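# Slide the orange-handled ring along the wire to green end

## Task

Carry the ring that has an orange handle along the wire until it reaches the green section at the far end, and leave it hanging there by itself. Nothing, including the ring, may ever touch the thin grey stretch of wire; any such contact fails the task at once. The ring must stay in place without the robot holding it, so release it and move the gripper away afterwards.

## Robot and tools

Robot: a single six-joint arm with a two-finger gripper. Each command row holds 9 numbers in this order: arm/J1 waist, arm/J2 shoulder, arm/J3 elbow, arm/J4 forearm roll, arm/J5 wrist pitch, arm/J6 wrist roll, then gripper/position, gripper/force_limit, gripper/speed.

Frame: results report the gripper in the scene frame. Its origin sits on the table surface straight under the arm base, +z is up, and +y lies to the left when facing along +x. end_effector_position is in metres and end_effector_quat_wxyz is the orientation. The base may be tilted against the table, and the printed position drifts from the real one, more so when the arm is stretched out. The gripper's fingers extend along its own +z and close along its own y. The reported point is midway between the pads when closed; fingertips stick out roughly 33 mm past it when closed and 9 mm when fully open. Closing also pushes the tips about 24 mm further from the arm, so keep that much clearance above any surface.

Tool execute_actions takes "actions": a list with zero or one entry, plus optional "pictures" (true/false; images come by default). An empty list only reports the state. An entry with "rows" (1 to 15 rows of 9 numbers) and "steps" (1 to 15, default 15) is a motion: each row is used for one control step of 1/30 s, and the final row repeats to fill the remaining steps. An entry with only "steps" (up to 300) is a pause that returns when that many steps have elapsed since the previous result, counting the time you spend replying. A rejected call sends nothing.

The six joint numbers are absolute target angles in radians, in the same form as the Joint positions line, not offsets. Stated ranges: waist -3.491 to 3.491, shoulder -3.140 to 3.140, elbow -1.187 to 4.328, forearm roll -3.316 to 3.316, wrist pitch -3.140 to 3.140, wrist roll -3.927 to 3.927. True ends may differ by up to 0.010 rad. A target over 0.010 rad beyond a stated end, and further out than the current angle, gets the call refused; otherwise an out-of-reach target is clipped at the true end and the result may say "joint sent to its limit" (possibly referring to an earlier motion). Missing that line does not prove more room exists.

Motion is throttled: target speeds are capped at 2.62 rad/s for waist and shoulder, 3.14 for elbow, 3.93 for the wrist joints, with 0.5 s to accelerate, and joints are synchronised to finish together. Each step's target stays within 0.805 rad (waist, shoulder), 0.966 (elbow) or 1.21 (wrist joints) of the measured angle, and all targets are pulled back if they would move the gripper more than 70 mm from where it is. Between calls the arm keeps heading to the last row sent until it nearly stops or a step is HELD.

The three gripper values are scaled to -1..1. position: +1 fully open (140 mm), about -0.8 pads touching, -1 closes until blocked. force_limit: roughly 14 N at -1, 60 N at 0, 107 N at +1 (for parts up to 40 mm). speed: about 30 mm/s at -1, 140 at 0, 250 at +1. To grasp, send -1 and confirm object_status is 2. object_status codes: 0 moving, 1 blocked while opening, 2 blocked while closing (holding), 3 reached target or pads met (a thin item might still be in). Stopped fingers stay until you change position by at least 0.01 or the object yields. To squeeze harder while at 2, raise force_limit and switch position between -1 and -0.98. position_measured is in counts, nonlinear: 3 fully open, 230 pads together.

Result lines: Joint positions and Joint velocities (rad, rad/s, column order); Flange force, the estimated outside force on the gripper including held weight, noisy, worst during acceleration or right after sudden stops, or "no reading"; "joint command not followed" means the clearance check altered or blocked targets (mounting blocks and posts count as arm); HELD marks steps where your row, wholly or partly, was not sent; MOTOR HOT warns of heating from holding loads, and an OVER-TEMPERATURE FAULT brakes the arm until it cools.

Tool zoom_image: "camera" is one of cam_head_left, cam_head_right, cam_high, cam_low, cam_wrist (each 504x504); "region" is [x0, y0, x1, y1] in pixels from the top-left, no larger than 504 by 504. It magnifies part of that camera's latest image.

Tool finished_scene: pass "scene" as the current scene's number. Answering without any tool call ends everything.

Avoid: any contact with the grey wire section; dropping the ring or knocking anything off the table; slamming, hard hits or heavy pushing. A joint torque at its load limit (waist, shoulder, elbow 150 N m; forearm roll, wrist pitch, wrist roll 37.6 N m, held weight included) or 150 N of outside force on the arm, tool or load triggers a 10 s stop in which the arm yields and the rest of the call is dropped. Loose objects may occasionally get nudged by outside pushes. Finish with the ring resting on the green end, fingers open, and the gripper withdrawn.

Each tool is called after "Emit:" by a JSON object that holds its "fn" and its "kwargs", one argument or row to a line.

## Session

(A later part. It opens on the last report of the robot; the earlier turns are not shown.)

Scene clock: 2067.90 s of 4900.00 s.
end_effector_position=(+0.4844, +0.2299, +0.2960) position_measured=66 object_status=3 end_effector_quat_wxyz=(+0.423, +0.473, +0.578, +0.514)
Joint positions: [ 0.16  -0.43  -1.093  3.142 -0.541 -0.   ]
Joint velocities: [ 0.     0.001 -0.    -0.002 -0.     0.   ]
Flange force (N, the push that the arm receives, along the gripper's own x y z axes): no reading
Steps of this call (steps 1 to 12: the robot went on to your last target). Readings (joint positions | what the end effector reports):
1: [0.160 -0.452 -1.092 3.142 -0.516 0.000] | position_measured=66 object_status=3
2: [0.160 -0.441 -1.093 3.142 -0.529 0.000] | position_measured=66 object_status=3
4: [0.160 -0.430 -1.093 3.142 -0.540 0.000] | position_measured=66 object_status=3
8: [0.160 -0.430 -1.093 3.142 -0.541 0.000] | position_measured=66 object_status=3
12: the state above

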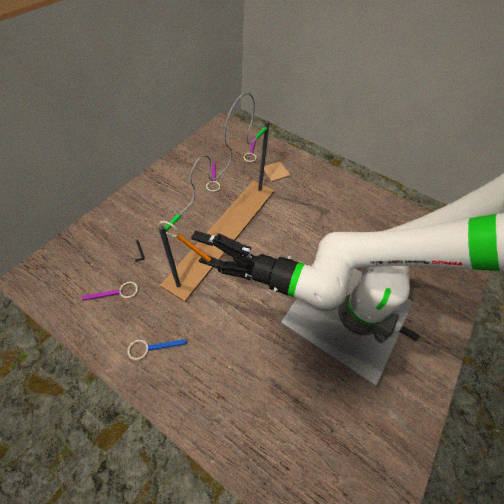

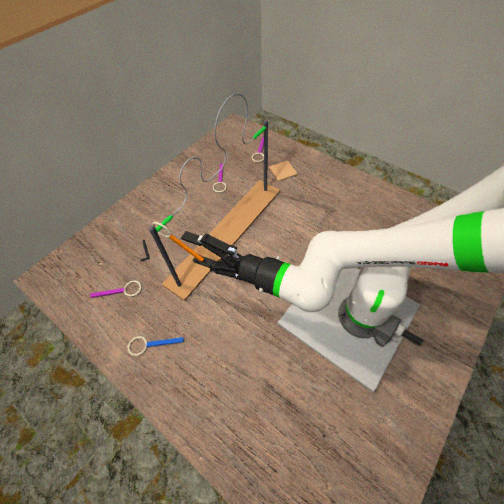

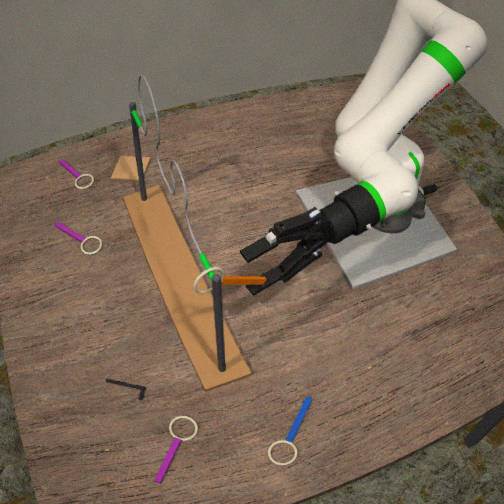

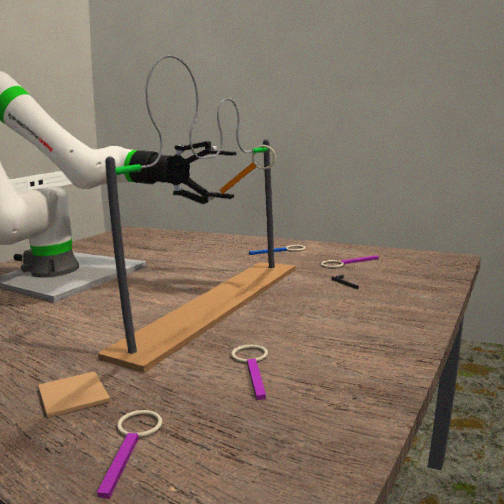

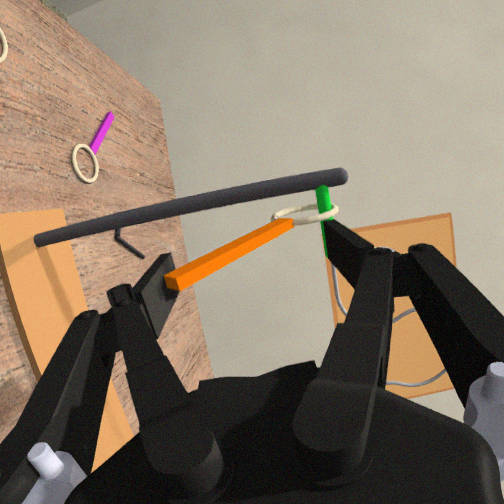

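Emit:
{"fn": "execute_actions", "kwargs": {
  "actions": [
    {"rows": [[0.1600,-0.4166,-1.0929,3.1416,-0.5545,0.0,0.5,0.5,-0.2],[0.1600,-0.4027,-1.0929,3.1416,-0.5693,0.0,0.5,0.5,-0.2],[0.1600,-0.3880,-1.0929,3.1416,-0.5855,0.0,0.5,0.5,-0.2],[0.1600,-0.3725,-1.0929,3.1416,-0.6032,0.0,0.5,0.5,-0.2],[0.1600,-0.3563,-1.0930,3.1416,-0.6223,0.0,0.5,0.5,-0.2],[0.1600,-0.3392,-1.0931,3.1416,-0.6429,0.0,0.5,0.5,-0.2],[0.1600,-0.3215,-1.0933,3.1416,-0.6649,0.0,0.5,0.5,-0.2],[0.1600,-0.3029,-1.0936,3.1416,-0.6884,0.0,0.5,0.5,-0.2],[0.1600,-0.2836,-1.0939,3.1416,-0.7132,0.0,0.5,0.5,-0.2],[0.1600,-0.2635,-1.0942,3.1416,-0.7396,0.0,0.5,0.5,-0.2],[0.1600,-0.2426,-1.0946,3.1416,-0.7673,0.0,0.5,0.5,-0.2],[0.1600,-0.2210,-1.0950,3.1416,-0.7965,0.0,0.5,0.5,-0.2],[0.1600,-0.1986,-1.0955,3.1416,-0.8272,0.0,0.5,0.5,-0.2],[0.1600,-0.1754,-1.0960,3.1416,-0.8592,0.0,0.5,0.5,-0.2],[0.1600,-0.1514,-1.0966,3.1416,-0.8928,0.0,0.5,0.5,-0.2]], "steps": 15}
  ],
  "pictures": false
}}

Emit:
{"fn": "execute_actions", "kwargs": {
  "actions": [
    {"steps": 12}
  ]
}}

Emit:
{"fn": "zoom_image", "kwargs": {
  "camera": "cam_low",
  "region": [185, 125, 285, 225]
}}

Emit:
{"fn": "zoom_image", "kwargs": {
  "camera": "cam_high",
  "region": [170, 180, 330, 340]
}}

Scene clock: 2099.30 s of 4900.00 s.
end_effector_position=(+0.5038, +0.2337, +0.2746) position_measured=66 object_status=3 end_effector_quat_wxyz=(+0.433, +0.463, +0.566, +0.527)
Joint positions: [ 0.16  -0.221 -1.095  3.142 -0.797  0.   ]
Joint velocities: [-0.001  0.613 -0.013  0.001 -0.825  0.   ]
Flange force (N, the push that the arm receives, along the gripper's own x y z axes): no reading
Steps of this call (steps 1 to 30: the robot went on to your last target; steps 31 to 90: nothing new was sent; then 27.90 s passed at rest; steps 91 to 105: all 15 steps of this action). Readings (joint positions | what the end effector reports):
91: [0.160 -0.429 -1.093 3.142 -0.542 0.000] | position_measured=66 object_status=3
92: [0.160 -0.425 -1.093 3.142 -0.546 0.000] | position_measured=66 object_status=3
94: [0.160 -0.405 -1.093 3.142 -0.567 0.000] | position_measured=66 object_status=3
98: [0.160 -0.350 -1.093 3.142 -0.631 0.000] | position_measured=66 object_status=3
105: the state above

Scene clock: 2099.70 s of 4900.00 s.
end_effector_position=(+0.5082, +0.2346, +0.2698) position_measured=66 object_status=3 end_effector_quat_wxyz=(+0.439, +0.458, +0.559, +0.534)
Joint positions: [ 0.16  -0.151 -1.097  3.142 -0.893  0.   ]
Joint velocities: [-0.001 -0.     0.     0.    -0.     0.   ]
Flange force (N, the push that the arm receives, along the gripper's own x y z axes): no reading
Steps of this call (steps 1 to 12: the robot went on to your last target). Readings (joint positions | what the end effector reports):
1: [0.160 -0.201 -1.095 3.142 -0.825 0.000] | position_measured=66 object_status=3
2: [0.160 -0.182 -1.096 3.142 -0.851 0.000] | position_measured=66 object_status=3
4: [0.160 -0.157 -1.096 3.142 -0.885 0.000] | position_measured=66 object_status=3
8: [0.160 -0.151 -1.097 3.142 -0.893 0.000] | position_measured=66 object_status=3
12: the state above

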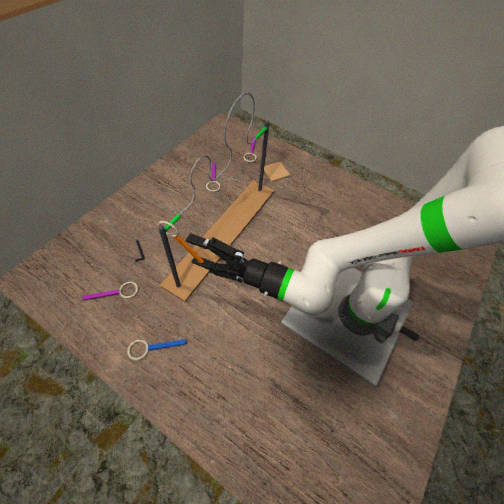

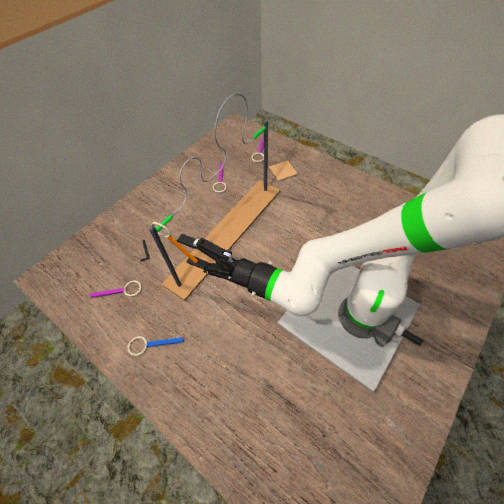

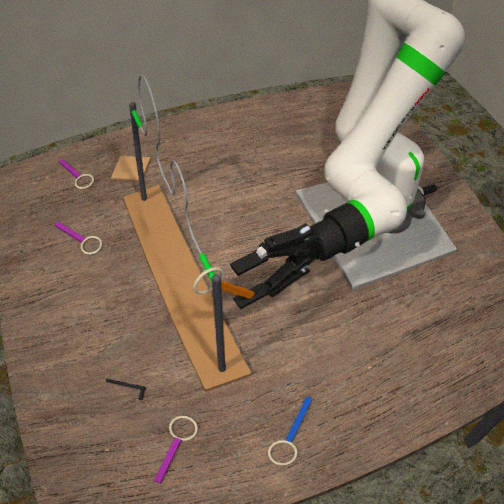

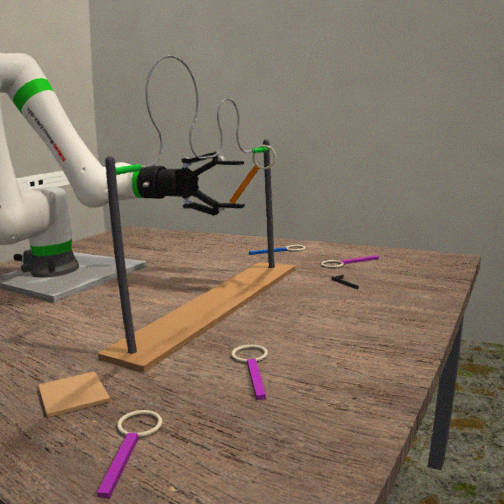

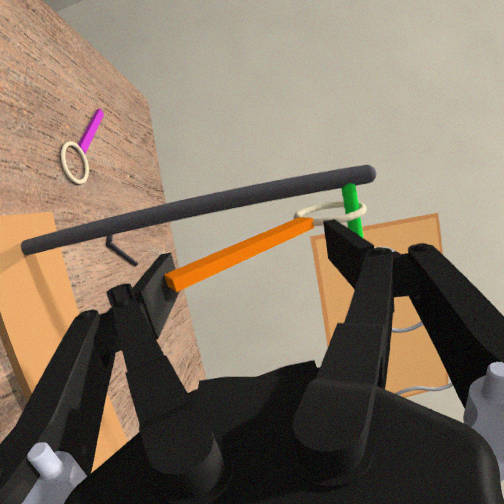

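Region (185, 125, 285, 225) of cam_low's 504x504 image, scaled by 5.040, with more detail than that image has.

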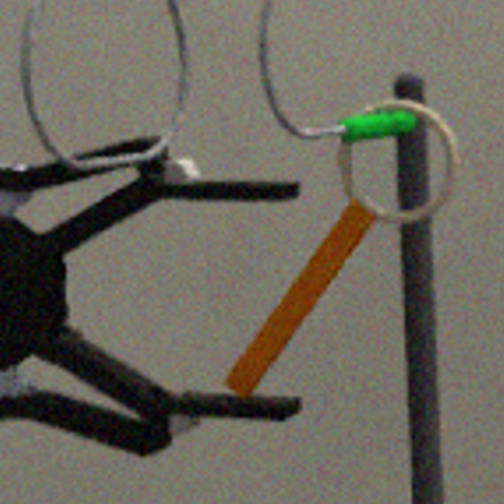

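Region (170, 180, 330, 340) of cam_high's 504x504 image, scaled by 3.150, with more detail than that image has.

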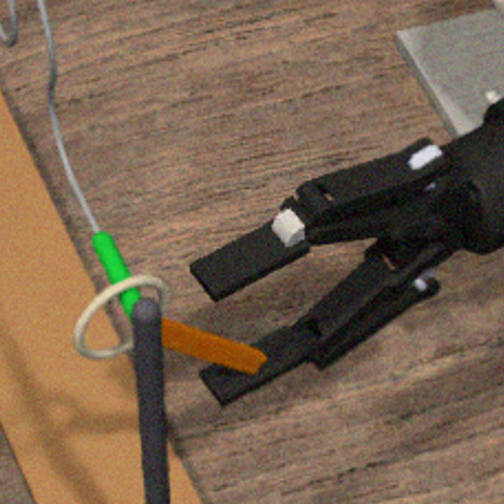

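Emit:
{"fn": "execute_actions", "kwargs": {
  "actions": [
    {"rows": [[0.1600,-0.1321,-1.0975,3.1416,-0.9218,0.0,0.5,0.5,-0.2],[0.1600,-0.1128,-1.0983,3.1416,-0.9504,0.0,0.5,0.5,-0.2],[0.1600,-0.0938,-1.0989,3.1416,-0.9786,0.0,0.5,0.5,-0.2],[0.1600,-0.0749,-1.0993,3.1416,-1.0064,0.0,0.5,0.5,-0.2],[0.1600,-0.0561,-1.0995,3.1416,-1.0337,0.0,0.5,0.5,-0.2],[0.1600,-0.0375,-1.0995,3.1416,-1.0606,0.0,0.5,0.5,-0.2],[0.1600,-0.0190,-1.0992,3.1416,-1.0870,0.0,0.5,0.5,-0.2],[0.1600,-0.0007,-1.0988,3.1416,-1.1131,0.0,0.5,0.5,-0.2],[0.1600,0.0174,-1.0982,3.1416,-1.1387,0.0,0.5,0.5,-0.2],[0.1600,0.0354,-1.0974,3.1416,-1.1639,0.0,0.5,0.5,-0.2],[0.1600,0.0533,-1.0964,3.1416,-1.1886,0.0,0.5,0.5,-0.2],[0.1600,0.0710,-1.0952,3.1416,-1.2129,0.0,0.5,0.5,-0.2],[0.1600,0.0885,-1.0937,3.1416,-1.2368,0.0,0.5,0.5,-0.2],[0.1600,0.1059,-1.0921,3.1416,-1.2602,0.0,0.5,0.5,-0.2],[0.1600,0.1231,-1.0903,3.1416,-1.2832,0.0,0.5,0.5,-0.2]], "steps": 15}
  ],
  "pictures": false
}}

Emit:
{"fn": "execute_actions", "kwargs": {
  "actions": [
    {"steps": 12}
  ]
}}

Emit:
{"fn": "zoom_image", "kwargs": {
  "camera": "cam_low",
  "region": [185, 125, 285, 225]
}}

Emit:
{"fn": "zoom_image", "kwargs": {
  "camera": "cam_high",
  "region": [170, 180, 330, 340]
}}

Scene clock: 2178.77 s of 4900.00 s.
end_effector_position=(+0.5167, +0.2363, +0.2620) position_measured=66 object_status=3 end_effector_quat_wxyz=(+0.461, +0.435, +0.532, +0.561)
Joint positions: [ 0.16   0.072 -1.095  3.142 -1.214  0.   ]
Joint velocities: [-0.     0.523  0.044 -0.001 -0.709  0.   ]
Flange force (N, the push that the arm receives, along the gripper's own x y z axes): [-6.7 -3.9 0.4]
Steps of this call (steps 1 to 30: the robot went on to your last target; steps 31 to 90: nothing new was sent; then 75.57 s passed at rest; steps 91 to 105: all 15 steps of this action). Readings (joint positions | what the end effector reports):
91: [0.160 -0.151 -1.097 3.142 -0.894 0.000] | position_measured=66 object_status=3
92: [0.160 -0.146 -1.097 3.142 -0.900 0.000] | position_measured=66 object_status=3
94: [0.160 -0.122 -1.098 3.142 -0.937 0.000] | position_measured=66 object_status=3
98: [0.160 -0.054 -1.099 3.142 -1.037 0.000] | position_measured=66 object_status=3
105: the state above

Scene clock: 2179.17 s of 4900.00 s.
end_effector_position=(+0.5185, +0.2367, +0.2607) position_measured=66 object_status=3 end_effector_quat_wxyz=(+0.466, +0.430, +0.526, +0.567)
Joint positions: [ 0.16   0.123 -1.09   3.142 -1.283 -0.   ]
Joint velocities: [ 0.001 -0.    -0.     0.001 -0.     0.   ]
Flange force (N, the push that the arm receives, along the gripper's own x y z axes): [-5.7 2.1 -4.3]
Steps of this call (steps 1 to 12: the robot went on to your last target). Readings (joint positions | what the end effector reports):
1: [0.160 0.089 -1.093 3.142 -1.237 0.000] | position_measured=66 object_status=3
2: [0.160 0.104 -1.092 3.142 -1.258 0.000] | position_measured=66 object_status=3
4: [0.160 0.121 -1.091 3.142 -1.280 0.000] | position_measured=66 object_status=3
8: [0.160 0.123 -1.090 3.142 -1.283 -0.000] | position_measured=66 object_status=3
12: the state above

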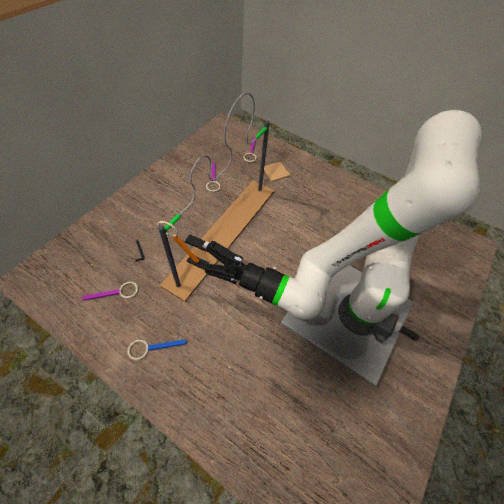

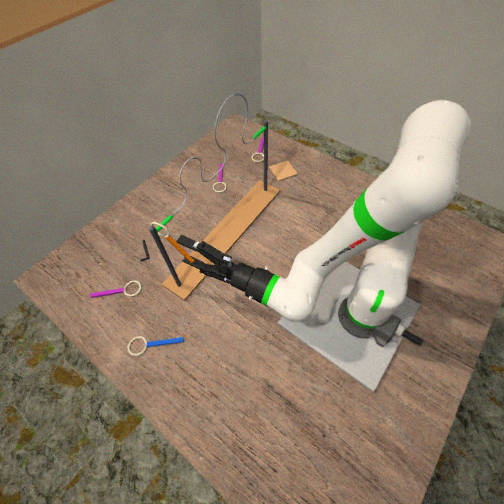

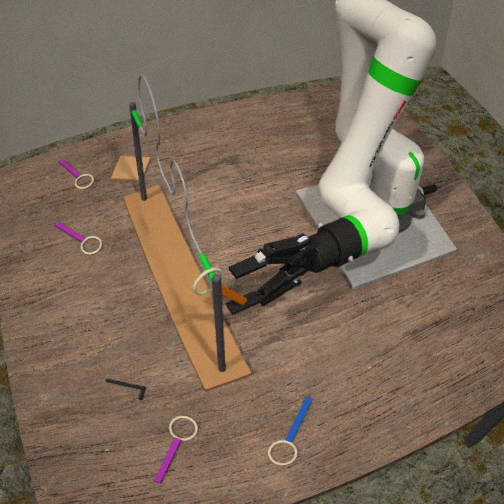

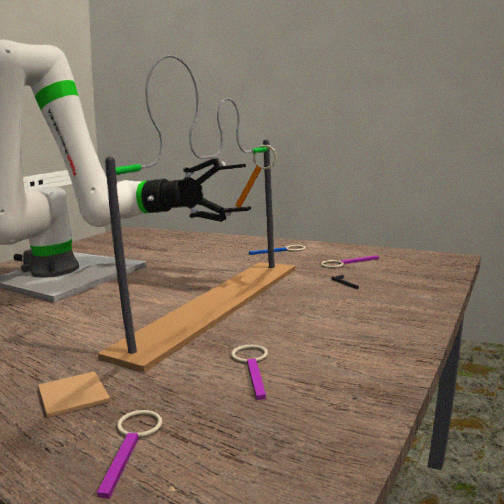

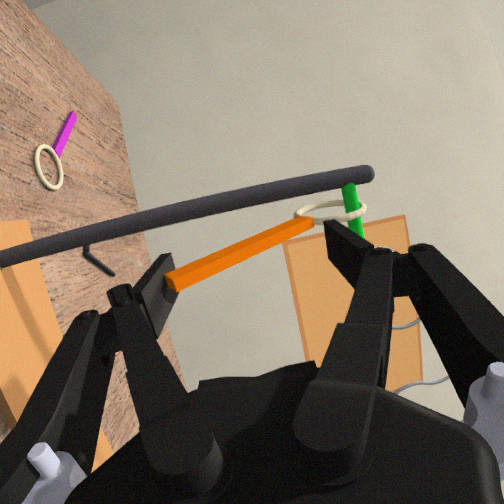

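Region (185, 125, 285, 225) of cam_low's 504x504 image, scaled by 5.040, with more detail than that image has.

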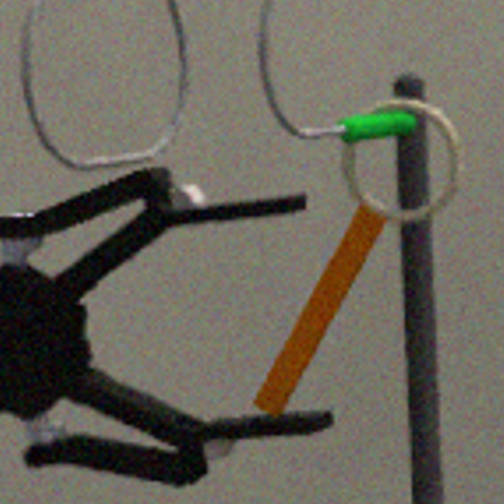

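Region (170, 180, 330, 340) of cam_high's 504x504 image, scaled by 3.150, with more detail than that image has.

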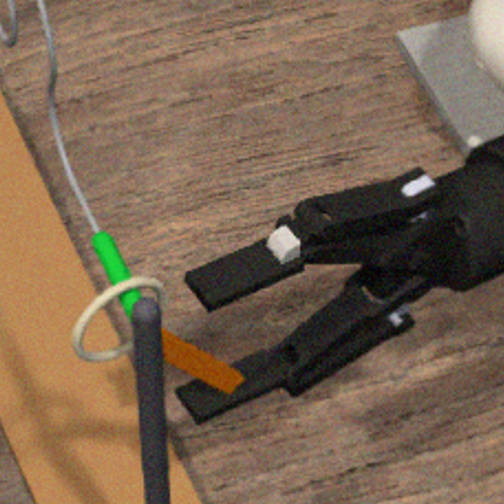

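Emit:
{"fn": "execute_actions", "kwargs": {
  "actions": [
    {"rows": [[0.1600,0.1422,-1.0878,3.1416,-1.3072,0.0,0.5,0.5,-0.2],[0.1600,0.1610,-1.0850,3.1416,-1.3309,0.0,0.5,0.5,-0.2],[0.1600,0.1798,-1.0821,3.1416,-1.3540,0.0,0.5,0.5,-0.2],[0.1600,0.1983,-1.0790,3.1416,-1.3767,0.0,0.5,0.5,-0.2],[0.1600,0.2167,-1.0756,3.1416,-1.3990,0.0,0.5,0.5,-0.2],[0.1600,0.2350,-1.0721,3.1416,-1.4209,0.0,0.5,0.5,-0.2],[0.1600,0.2527,-1.0684,3.1416,-1.4420,0.0,0.5,0.5,-0.2],[0.1600,0.2701,-1.0646,3.1416,-1.4625,0.0,0.5,0.5,-0.2],[0.1600,0.2871,-1.0607,3.1416,-1.4826,0.0,0.5,0.5,-0.2],[0.1600,0.3038,-1.0566,3.1416,-1.5020,0.0,0.5,0.5,-0.2],[0.1600,0.3200,-1.0524,3.1416,-1.5208,0.0,0.5,0.5,-0.2],[0.1600,0.3360,-1.0481,3.1416,-1.5391,0.0,0.5,0.5,-0.2],[0.1600,0.3518,-1.0435,3.1416,-1.5569,0.0,0.5,0.5,-0.2],[0.1600,0.3673,-1.0388,3.1416,-1.5742,0.0,0.5,0.5,-0.2],[0.1600,0.3826,-1.0339,3.1416,-1.5910,0.0,0.5,0.5,-0.2]], "steps": 15}
  ],
  "pictures": false
}}

Emit:
{"fn": "execute_actions", "kwargs": {
  "actions": [
    {"steps": 12}
  ]
}}

Emit:
{"fn": "zoom_image", "kwargs": {
  "camera": "cam_low",
  "region": [185, 125, 285, 225]
}}

Emit:
{"fn": "zoom_image", "kwargs": {
  "camera": "cam_high",
  "region": [170, 180, 330, 340]
}}

Scene clock: 2209.70 s of 4900.00 s.
end_effector_position=(+0.5295, +0.2388, +0.2514) position_measured=66 object_status=3 end_effector_quat_wxyz=(+0.484, +0.410, +0.501, +0.589)
Joint positions: [ 0.16   0.338 -1.047  3.142 -1.541  0.   ]
Joint velocities: [-0.001  0.478  0.136 -0.001 -0.538  0.   ]
Flange force (N, the push that the arm receives, along the gripper's own x y z axes): [-5.0 -4.3 -2.5]
Steps of this call (steps 1 to 30: the robot went on to your last target; steps 31 to 90: nothing new was sent; then 27.03 s passed at rest; steps 91 to 105: all 15 steps of this action). Readings (joint positions | what the end effector reports):
91: [0.160 0.124 -1.090 3.142 -1.284 0.000] | position_measured=66 object_status=3
92: [0.160 0.128 -1.090 3.142 -1.290 0.000] | position_measured=66 object_status=3
94: [0.160 0.152 -1.086 3.142 -1.320 0.000] | position_measured=66 object_status=3
98: [0.160 0.219 -1.075 3.142 -1.402 0.000] | position_measured=66 object_status=3
105: the state above

Scene clock: 2210.10 s of 4900.00 s.
end_effector_position=(+0.5322, +0.2394, +0.2493) position_measured=66 object_status=3 end_effector_quat_wxyz=(+0.488, +0.405, +0.495, +0.594)
Joint positions: [ 0.16   0.383 -1.034  3.142 -1.591  0.   ]
Joint velocities: [-0.002 -0.    -0.     0.001 -0.    -0.   ]
Flange force (N, the push that the arm receives, along the gripper's own x y z axes): [-5.5 -1.5 -3.6]
Steps of this call (steps 1 to 12: the robot went on to your last target). Readings (joint positions | what the end effector reports):
1: [0.160 0.354 -1.042 3.142 -1.559 0.000] | position_measured=66 object_status=3
2: [0.160 0.368 -1.038 3.142 -1.574 0.000] | position_measured=66 object_status=3
4: [0.160 0.382 -1.034 3.142 -1.589 0.000] | position_measured=66 object_status=3
8: [0.160 0.383 -1.034 3.142 -1.591 0.000] | position_measured=66 object_status=3
12: the state above

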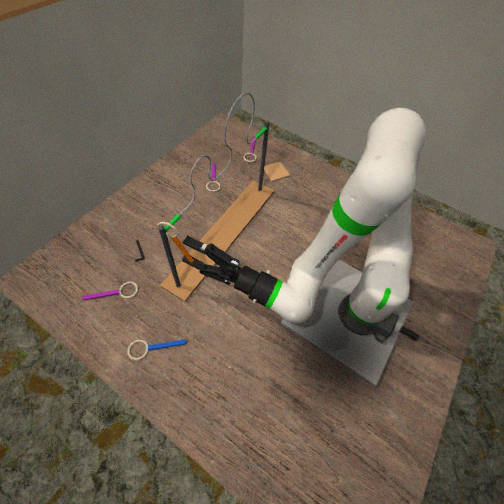

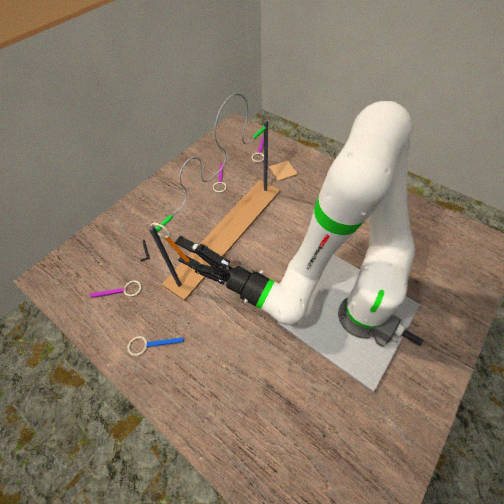

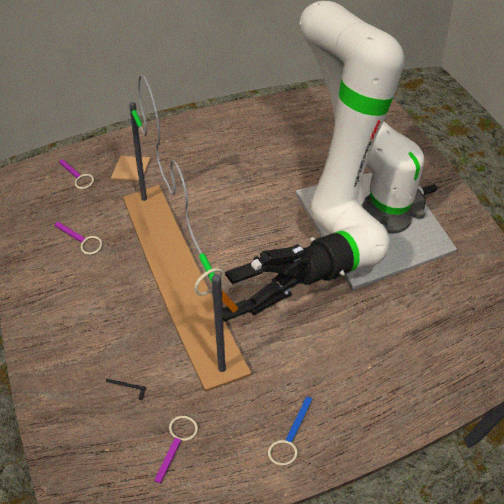

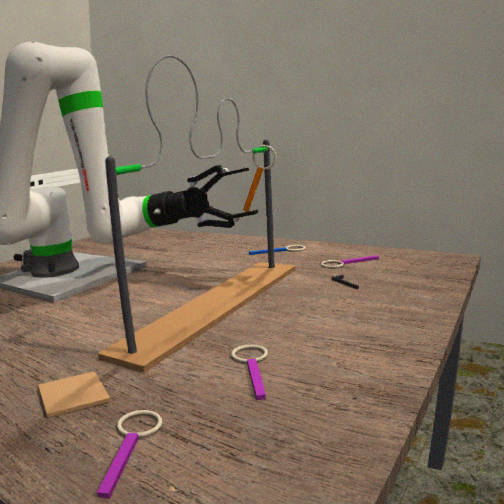

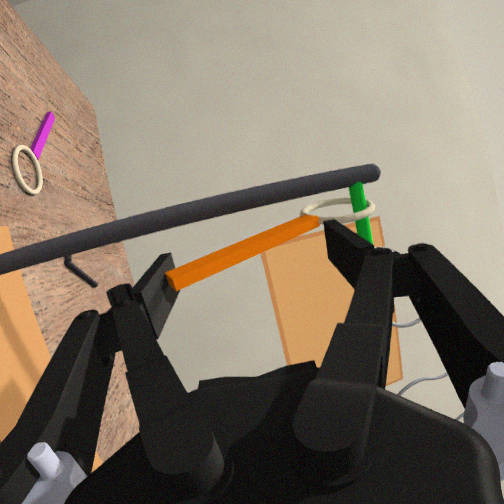

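Region (185, 125, 285, 225) of cam_low's 504x504 image, scaled by 5.040, with more detail than that image has.

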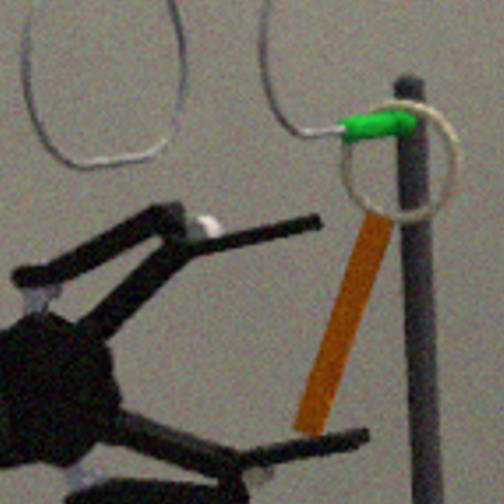

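Region (170, 180, 330, 340) of cam_high's 504x504 image, scaled by 3.150, with more detail than that image has.

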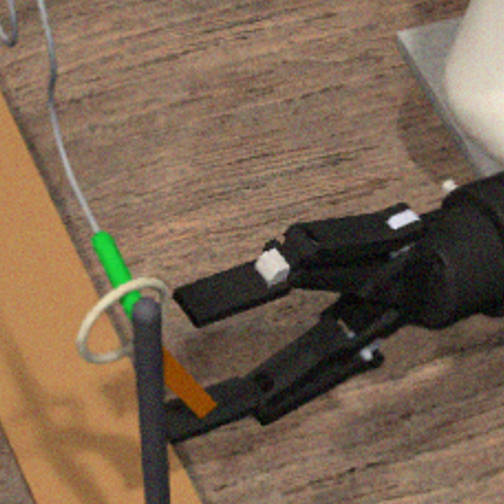

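Emit:
{"fn": "execute_actions", "kwargs": {
  "actions": [
    {"rows": [[0.1605,0.3973,-1.0291,3.1416,-1.6076,0.0,0.5,0.5,-0.2],[0.1609,0.4118,-1.0242,3.1416,-1.6240,0.0,0.5,0.5,-0.2],[0.1614,0.4262,-1.0192,3.1416,-1.6402,0.0,0.5,0.5,-0.2],[0.1619,0.4404,-1.0141,3.1416,-1.6561,0.0,0.5,0.5,-0.2],[0.1623,0.4544,-1.0088,3.1416,-1.6717,0.0,0.5,0.5,-0.2],[0.1628,0.4683,-1.0035,3.1416,-1.6872,0.0,0.5,0.5,-0.2],[0.1633,0.4819,-0.9981,3.1416,-1.7023,0.0,0.5,0.5,-0.2],[0.1637,0.4954,-0.9925,3.1416,-1.7173,0.0,0.5,0.5,-0.2],[0.1642,0.5088,-0.9869,3.1416,-1.7320,0.0,0.5,0.5,-0.2],[0.1647,0.5219,-0.9811,3.1416,-1.7465,0.0,0.5,0.5,-0.2],[0.1651,0.5349,-0.9753,3.1416,-1.7607,0.0,0.5,0.5,-0.2],[0.1656,0.5478,-0.9693,3.1416,-1.7747,0.0,0.5,0.5,-0.2],[0.1661,0.5604,-0.9632,3.1416,-1.7885,0.0,0.5,0.5,-0.2],[0.1665,0.5729,-0.9571,3.1416,-1.8020,0.0,0.5,0.5,-0.2],[0.1670,0.5852,-0.9508,3.1416,-1.8153,0.0,0.5,0.5,-0.2]], "steps": 15}
  ],
  "pictures": false
}}

Emit:
{"fn": "execute_actions", "kwargs": {
  "actions": [
    {"steps": 12}
  ]
}}

Emit:
{"fn": "zoom_image", "kwargs": {
  "camera": "cam_low",
  "region": [185, 125, 285, 225]
}}

Emit:
{"fn": "zoom_image", "kwargs": {
  "camera": "cam_high",
  "region": [170, 180, 330, 340]
}}

Scene clock: 2254.53 s of 4900.00 s.
end_effector_position=(+0.5422, +0.2448, +0.2433) position_measured=66 object_status=3 end_effector_quat_wxyz=(+0.503, +0.382, +0.470, +0.616)
Joint positions: [ 0.166  0.554 -0.966  3.142 -1.781  0.   ]
Joint velocities: [ 0.014  0.378  0.181 -0.001 -0.408 -0.   ]
Flange force (N, the push that the arm receives, along the gripper's own x y z axes): [-5.0 -0.4 -3.8]
Steps of this call (steps 1 to 30: the robot went on to your last target; steps 31 to 90: nothing new was sent; then 40.93 s passed at rest; steps 91 to 105: all 15 steps of this action). Readings (joint positions | what the end effector reports):
91: [0.160 0.383 -1.034 3.142 -1.592 0.000] | position_measured=66 object_status=3
92: [0.160 0.387 -1.032 3.142 -1.597 0.000] | position_measured=66 object_status=3
94: [0.161 0.408 -1.025 3.142 -1.620 0.000] | position_measured=66 object_status=3
98: [0.163 0.461 -1.006 3.142 -1.678 0.000] | position_measured=66 object_status=3
105: the state above

Scene clock: 2254.93 s of 4900.00 s.
end_effector_position=(+0.5441, +0.2459, +0.2423) position_measured=66 object_status=3 end_effector_quat_wxyz=(+0.506, +0.377, +0.465, +0.621)
Joint positions: [ 0.167  0.585 -0.951  3.142 -1.815 -0.   ]
Joint velocities: [ 0.    -0.001 -0.    -0.001 -0.     0.   ]
Flange force (N, the push that the arm receives, along the gripper's own x y z axes): [-7.5 -0.2 -3.8]
Steps of this call (steps 1 to 12: the robot went on to your last target). Readings (joint positions | what the end effector reports):
1: [0.166 0.566 -0.960 3.142 -1.795 0.000] | position_measured=66 object_status=3
2: [0.167 0.576 -0.955 3.142 -1.806 0.000] | position_measured=66 object_status=3
4: [0.167 0.585 -0.951 3.142 -1.815 0.000] | position_measured=66 object_status=3
8: [0.167 0.585 -0.951 3.142 -1.815 0.000] | position_measured=66 object_status=3
12: the state above

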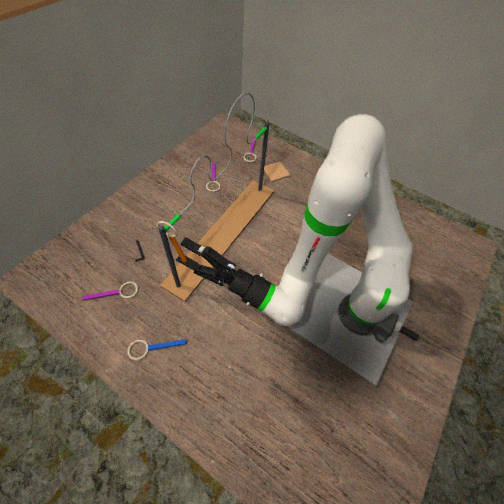

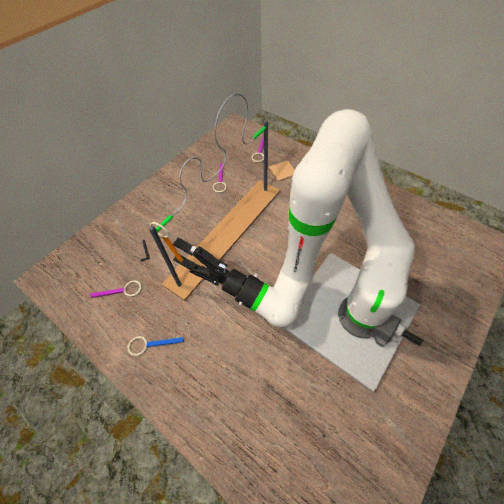

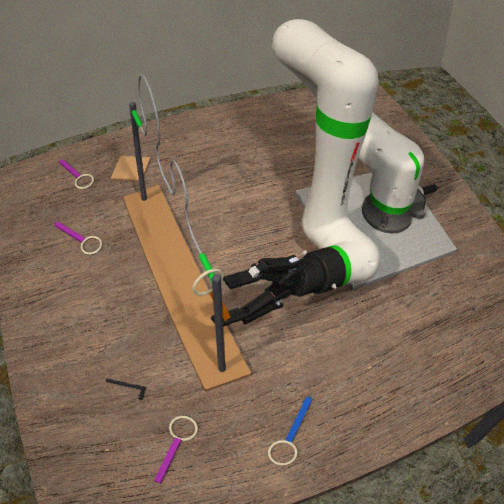

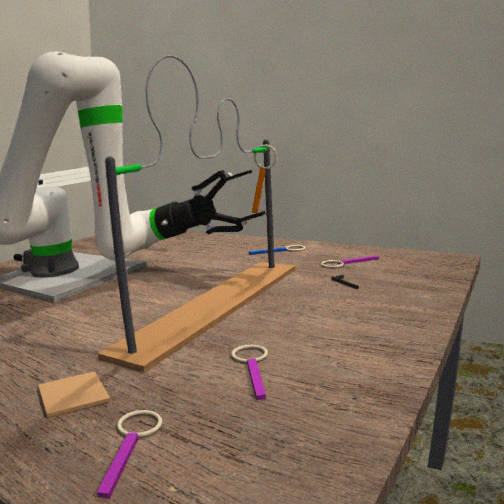

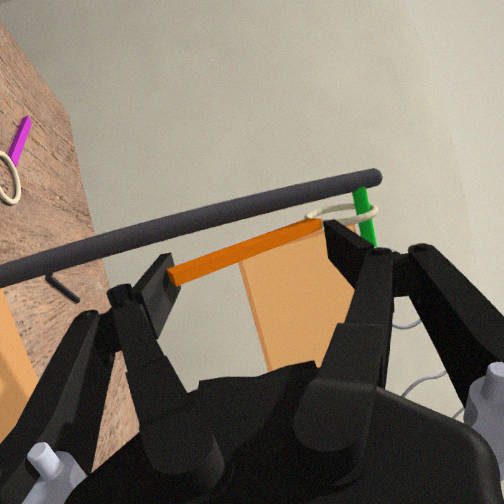

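Region (185, 125, 285, 225) of cam_low's 504x504 image, scaled by 5.040, with more detail than that image has.

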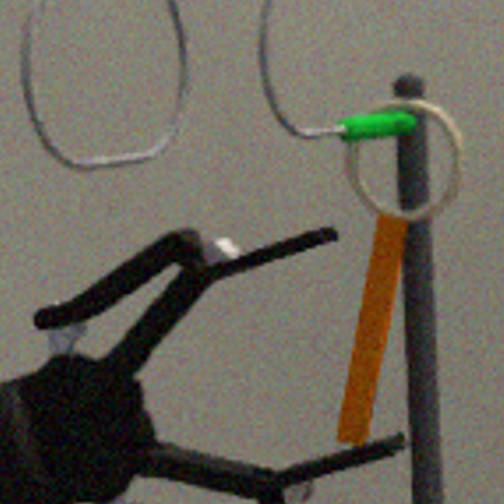

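Region (170, 180, 330, 340) of cam_high's 504x504 image, scaled by 3.150, with more detail than that image has.

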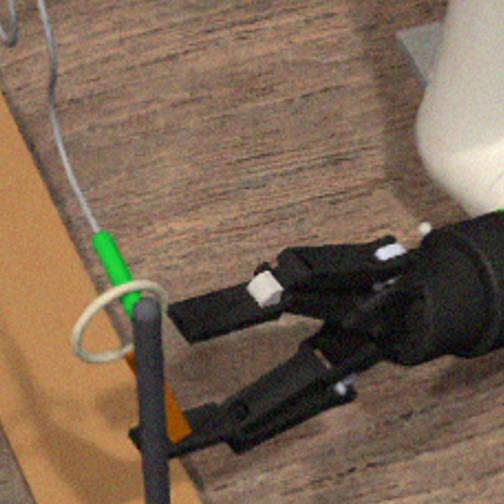

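Emit:
{"fn": "execute_actions", "kwargs": {
  "actions": [
    {"rows": [[0.1670,0.5875,-0.9491,3.1416,-1.8158,0.0,0.5,0.5,-0.2],[0.1670,0.5897,-0.9473,3.1416,-1.8164,0.0,0.5,0.5,-0.2],[0.1670,0.5920,-0.9456,3.1416,-1.8169,0.0,0.5,0.5,-0.2],[0.1670,0.5943,-0.9439,3.1416,-1.8175,0.0,0.5,0.5,-0.2],[0.1670,0.5966,-0.9421,3.1416,-1.8180,0.0,0.5,0.5,-0.2],[0.1670,0.5988,-0.9404,3.1416,-1.8185,0.0,0.5,0.5,-0.2],[0.1670,0.6011,-0.9387,3.1416,-1.8191,0.0,0.5,0.5,-0.2],[0.1670,0.6034,-0.9369,3.1416,-1.8196,0.0,0.5,0.5,-0.2],[0.1670,0.6057,-0.9352,3.1416,-1.8202,0.0,0.5,0.5,-0.2],[0.1670,0.6079,-0.9335,3.1416,-1.8207,0.0,0.5,0.5,-0.2],[0.1670,0.6102,-0.9317,3.1416,-1.8212,0.0,0.5,0.5,-0.2],[0.1670,0.6125,-0.9300,3.1416,-1.8218,0.0,0.5,0.5,-0.2],[0.1670,0.6148,-0.9283,3.1416,-1.8223,0.0,0.5,0.5,-0.2],[0.1670,0.6170,-0.9265,3.1416,-1.8229,0.0,0.5,0.5,-0.2],[0.1670,0.6193,-0.9248,3.1416,-1.8234,0.0,0.5,0.5,-0.2]], "steps": 15}
  ],
  "pictures": false
}}

Emit:
{"fn": "execute_actions", "kwargs": {
  "actions": [
    {"steps": 15}
  ]
}}

Emit:
{"fn": "zoom_image", "kwargs": {
  "camera": "cam_low",
  "region": [185, 130, 285, 230]
}}

Emit:
{"fn": "zoom_image", "kwargs": {
  "camera": "cam_high",
  "region": [170, 180, 330, 340]
}}

Scene clock: 2285.23 s of 4900.00 s.
end_effector_position=(+0.5512, +0.2474, +0.2352) position_measured=66 object_status=3 end_effector_quat_wxyz=(+0.506, +0.377, +0.465, +0.621)
Joint positions: [ 0.167  0.616 -0.928  3.142 -1.823  0.   ]
Joint velocities: [-0.001  0.066  0.052  0.001 -0.016  0.   ]
Flange force (N, the push that the arm receives, along the gripper's own x y z axes): [-5.8 0.5 -3.7]
Steps of this call (steps 1 to 30: the robot went on to your last target; steps 31 to 90: nothing new was sent; then 26.80 s passed at rest; steps 91 to 105: all 15 steps of this action). Readings (joint positions | what the end effector reports):
91: [0.167 0.585 -0.951 3.142 -1.815 0.000] | position_measured=66 object_status=3
92: [0.167 0.587 -0.950 3.142 -1.816 0.000] | position_measured=66 object_status=3
94: [0.167 0.591 -0.947 3.142 -1.817 0.000] | position_measured=66 object_status=3
98: [0.167 0.600 -0.940 3.142 -1.819 0.000] | position_measured=66 object_status=3
105: the state above

Scene clock: 2285.73 s of 4900.00 s.
end_effector_position=(+0.5521, +0.2475, +0.2343) position_measured=66 object_status=3 end_effector_quat_wxyz=(+0.506, +0.377, +0.465, +0.621)
Joint positions: [ 0.167  0.619 -0.925  3.142 -1.823 -0.   ]
Joint velocities: [ 0.     0.001 -0.001 -0.     0.     0.   ]
Flange force (N, the push that the arm receives, along the gripper's own x y z axes): [-5.1 1.5 -4.7]
Steps of this call (steps 1 to 15: the robot went on to your last target). Readings (joint positions | what the end effector reports):
1: [0.167 0.618 -0.926 3.142 -1.823 0.000] | position_measured=66 object_status=3
2: [0.167 0.619 -0.925 3.142 -1.823 0.000] | position_measured=66 object_status=3
4: [0.167 0.619 -0.925 3.142 -1.823 0.000] | position_measured=66 object_status=3
8: [0.167 0.619 -0.925 3.142 -1.823 0.000] | position_measured=66 object_status=3
15: the state above
The arm was judged still, so your last target was given up. Only a new action makes it travel on or press farther. Fingers that are still opening or closing keep moving.

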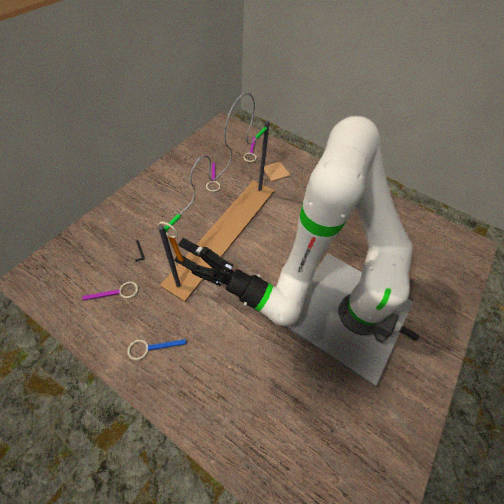

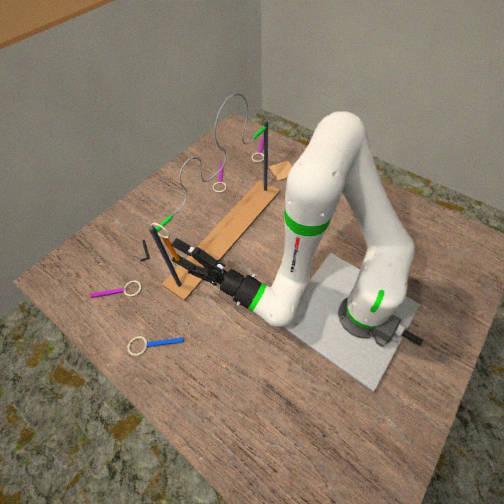

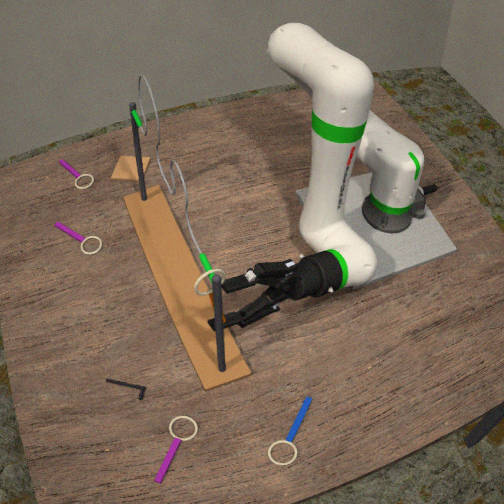

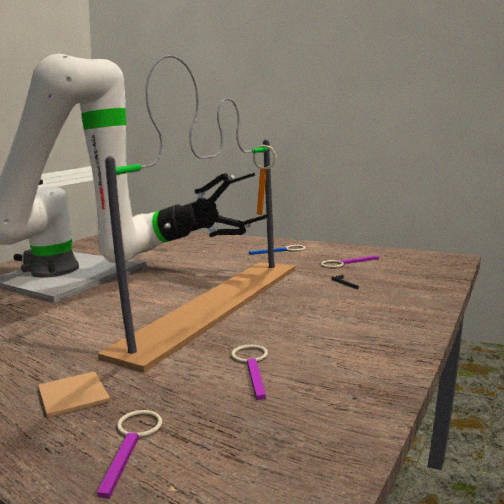

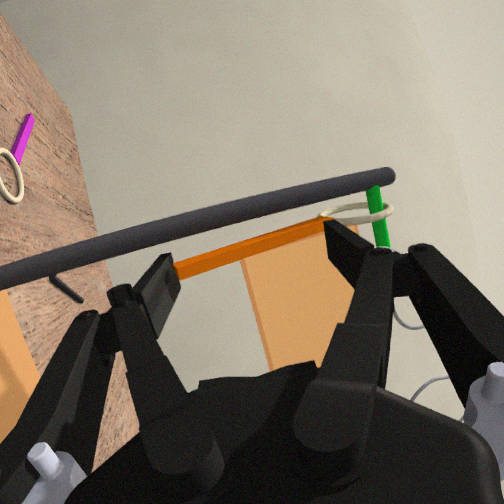

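Region (185, 130, 285, 230) of cam_low's 504x504 image, scaled by 5.040, with more detail than that image has.

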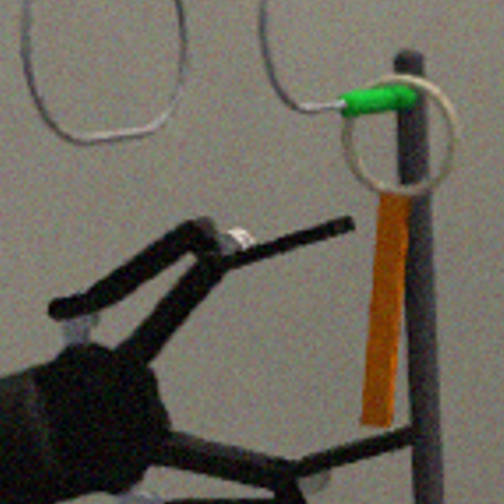

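Region (170, 180, 330, 340) of cam_high's 504x504 image, scaled by 3.150, with more detail than that image has.

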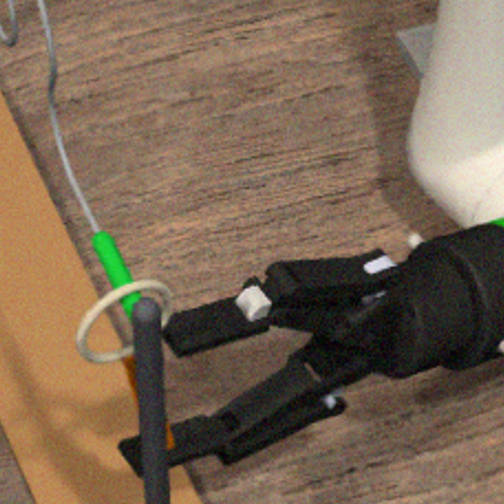

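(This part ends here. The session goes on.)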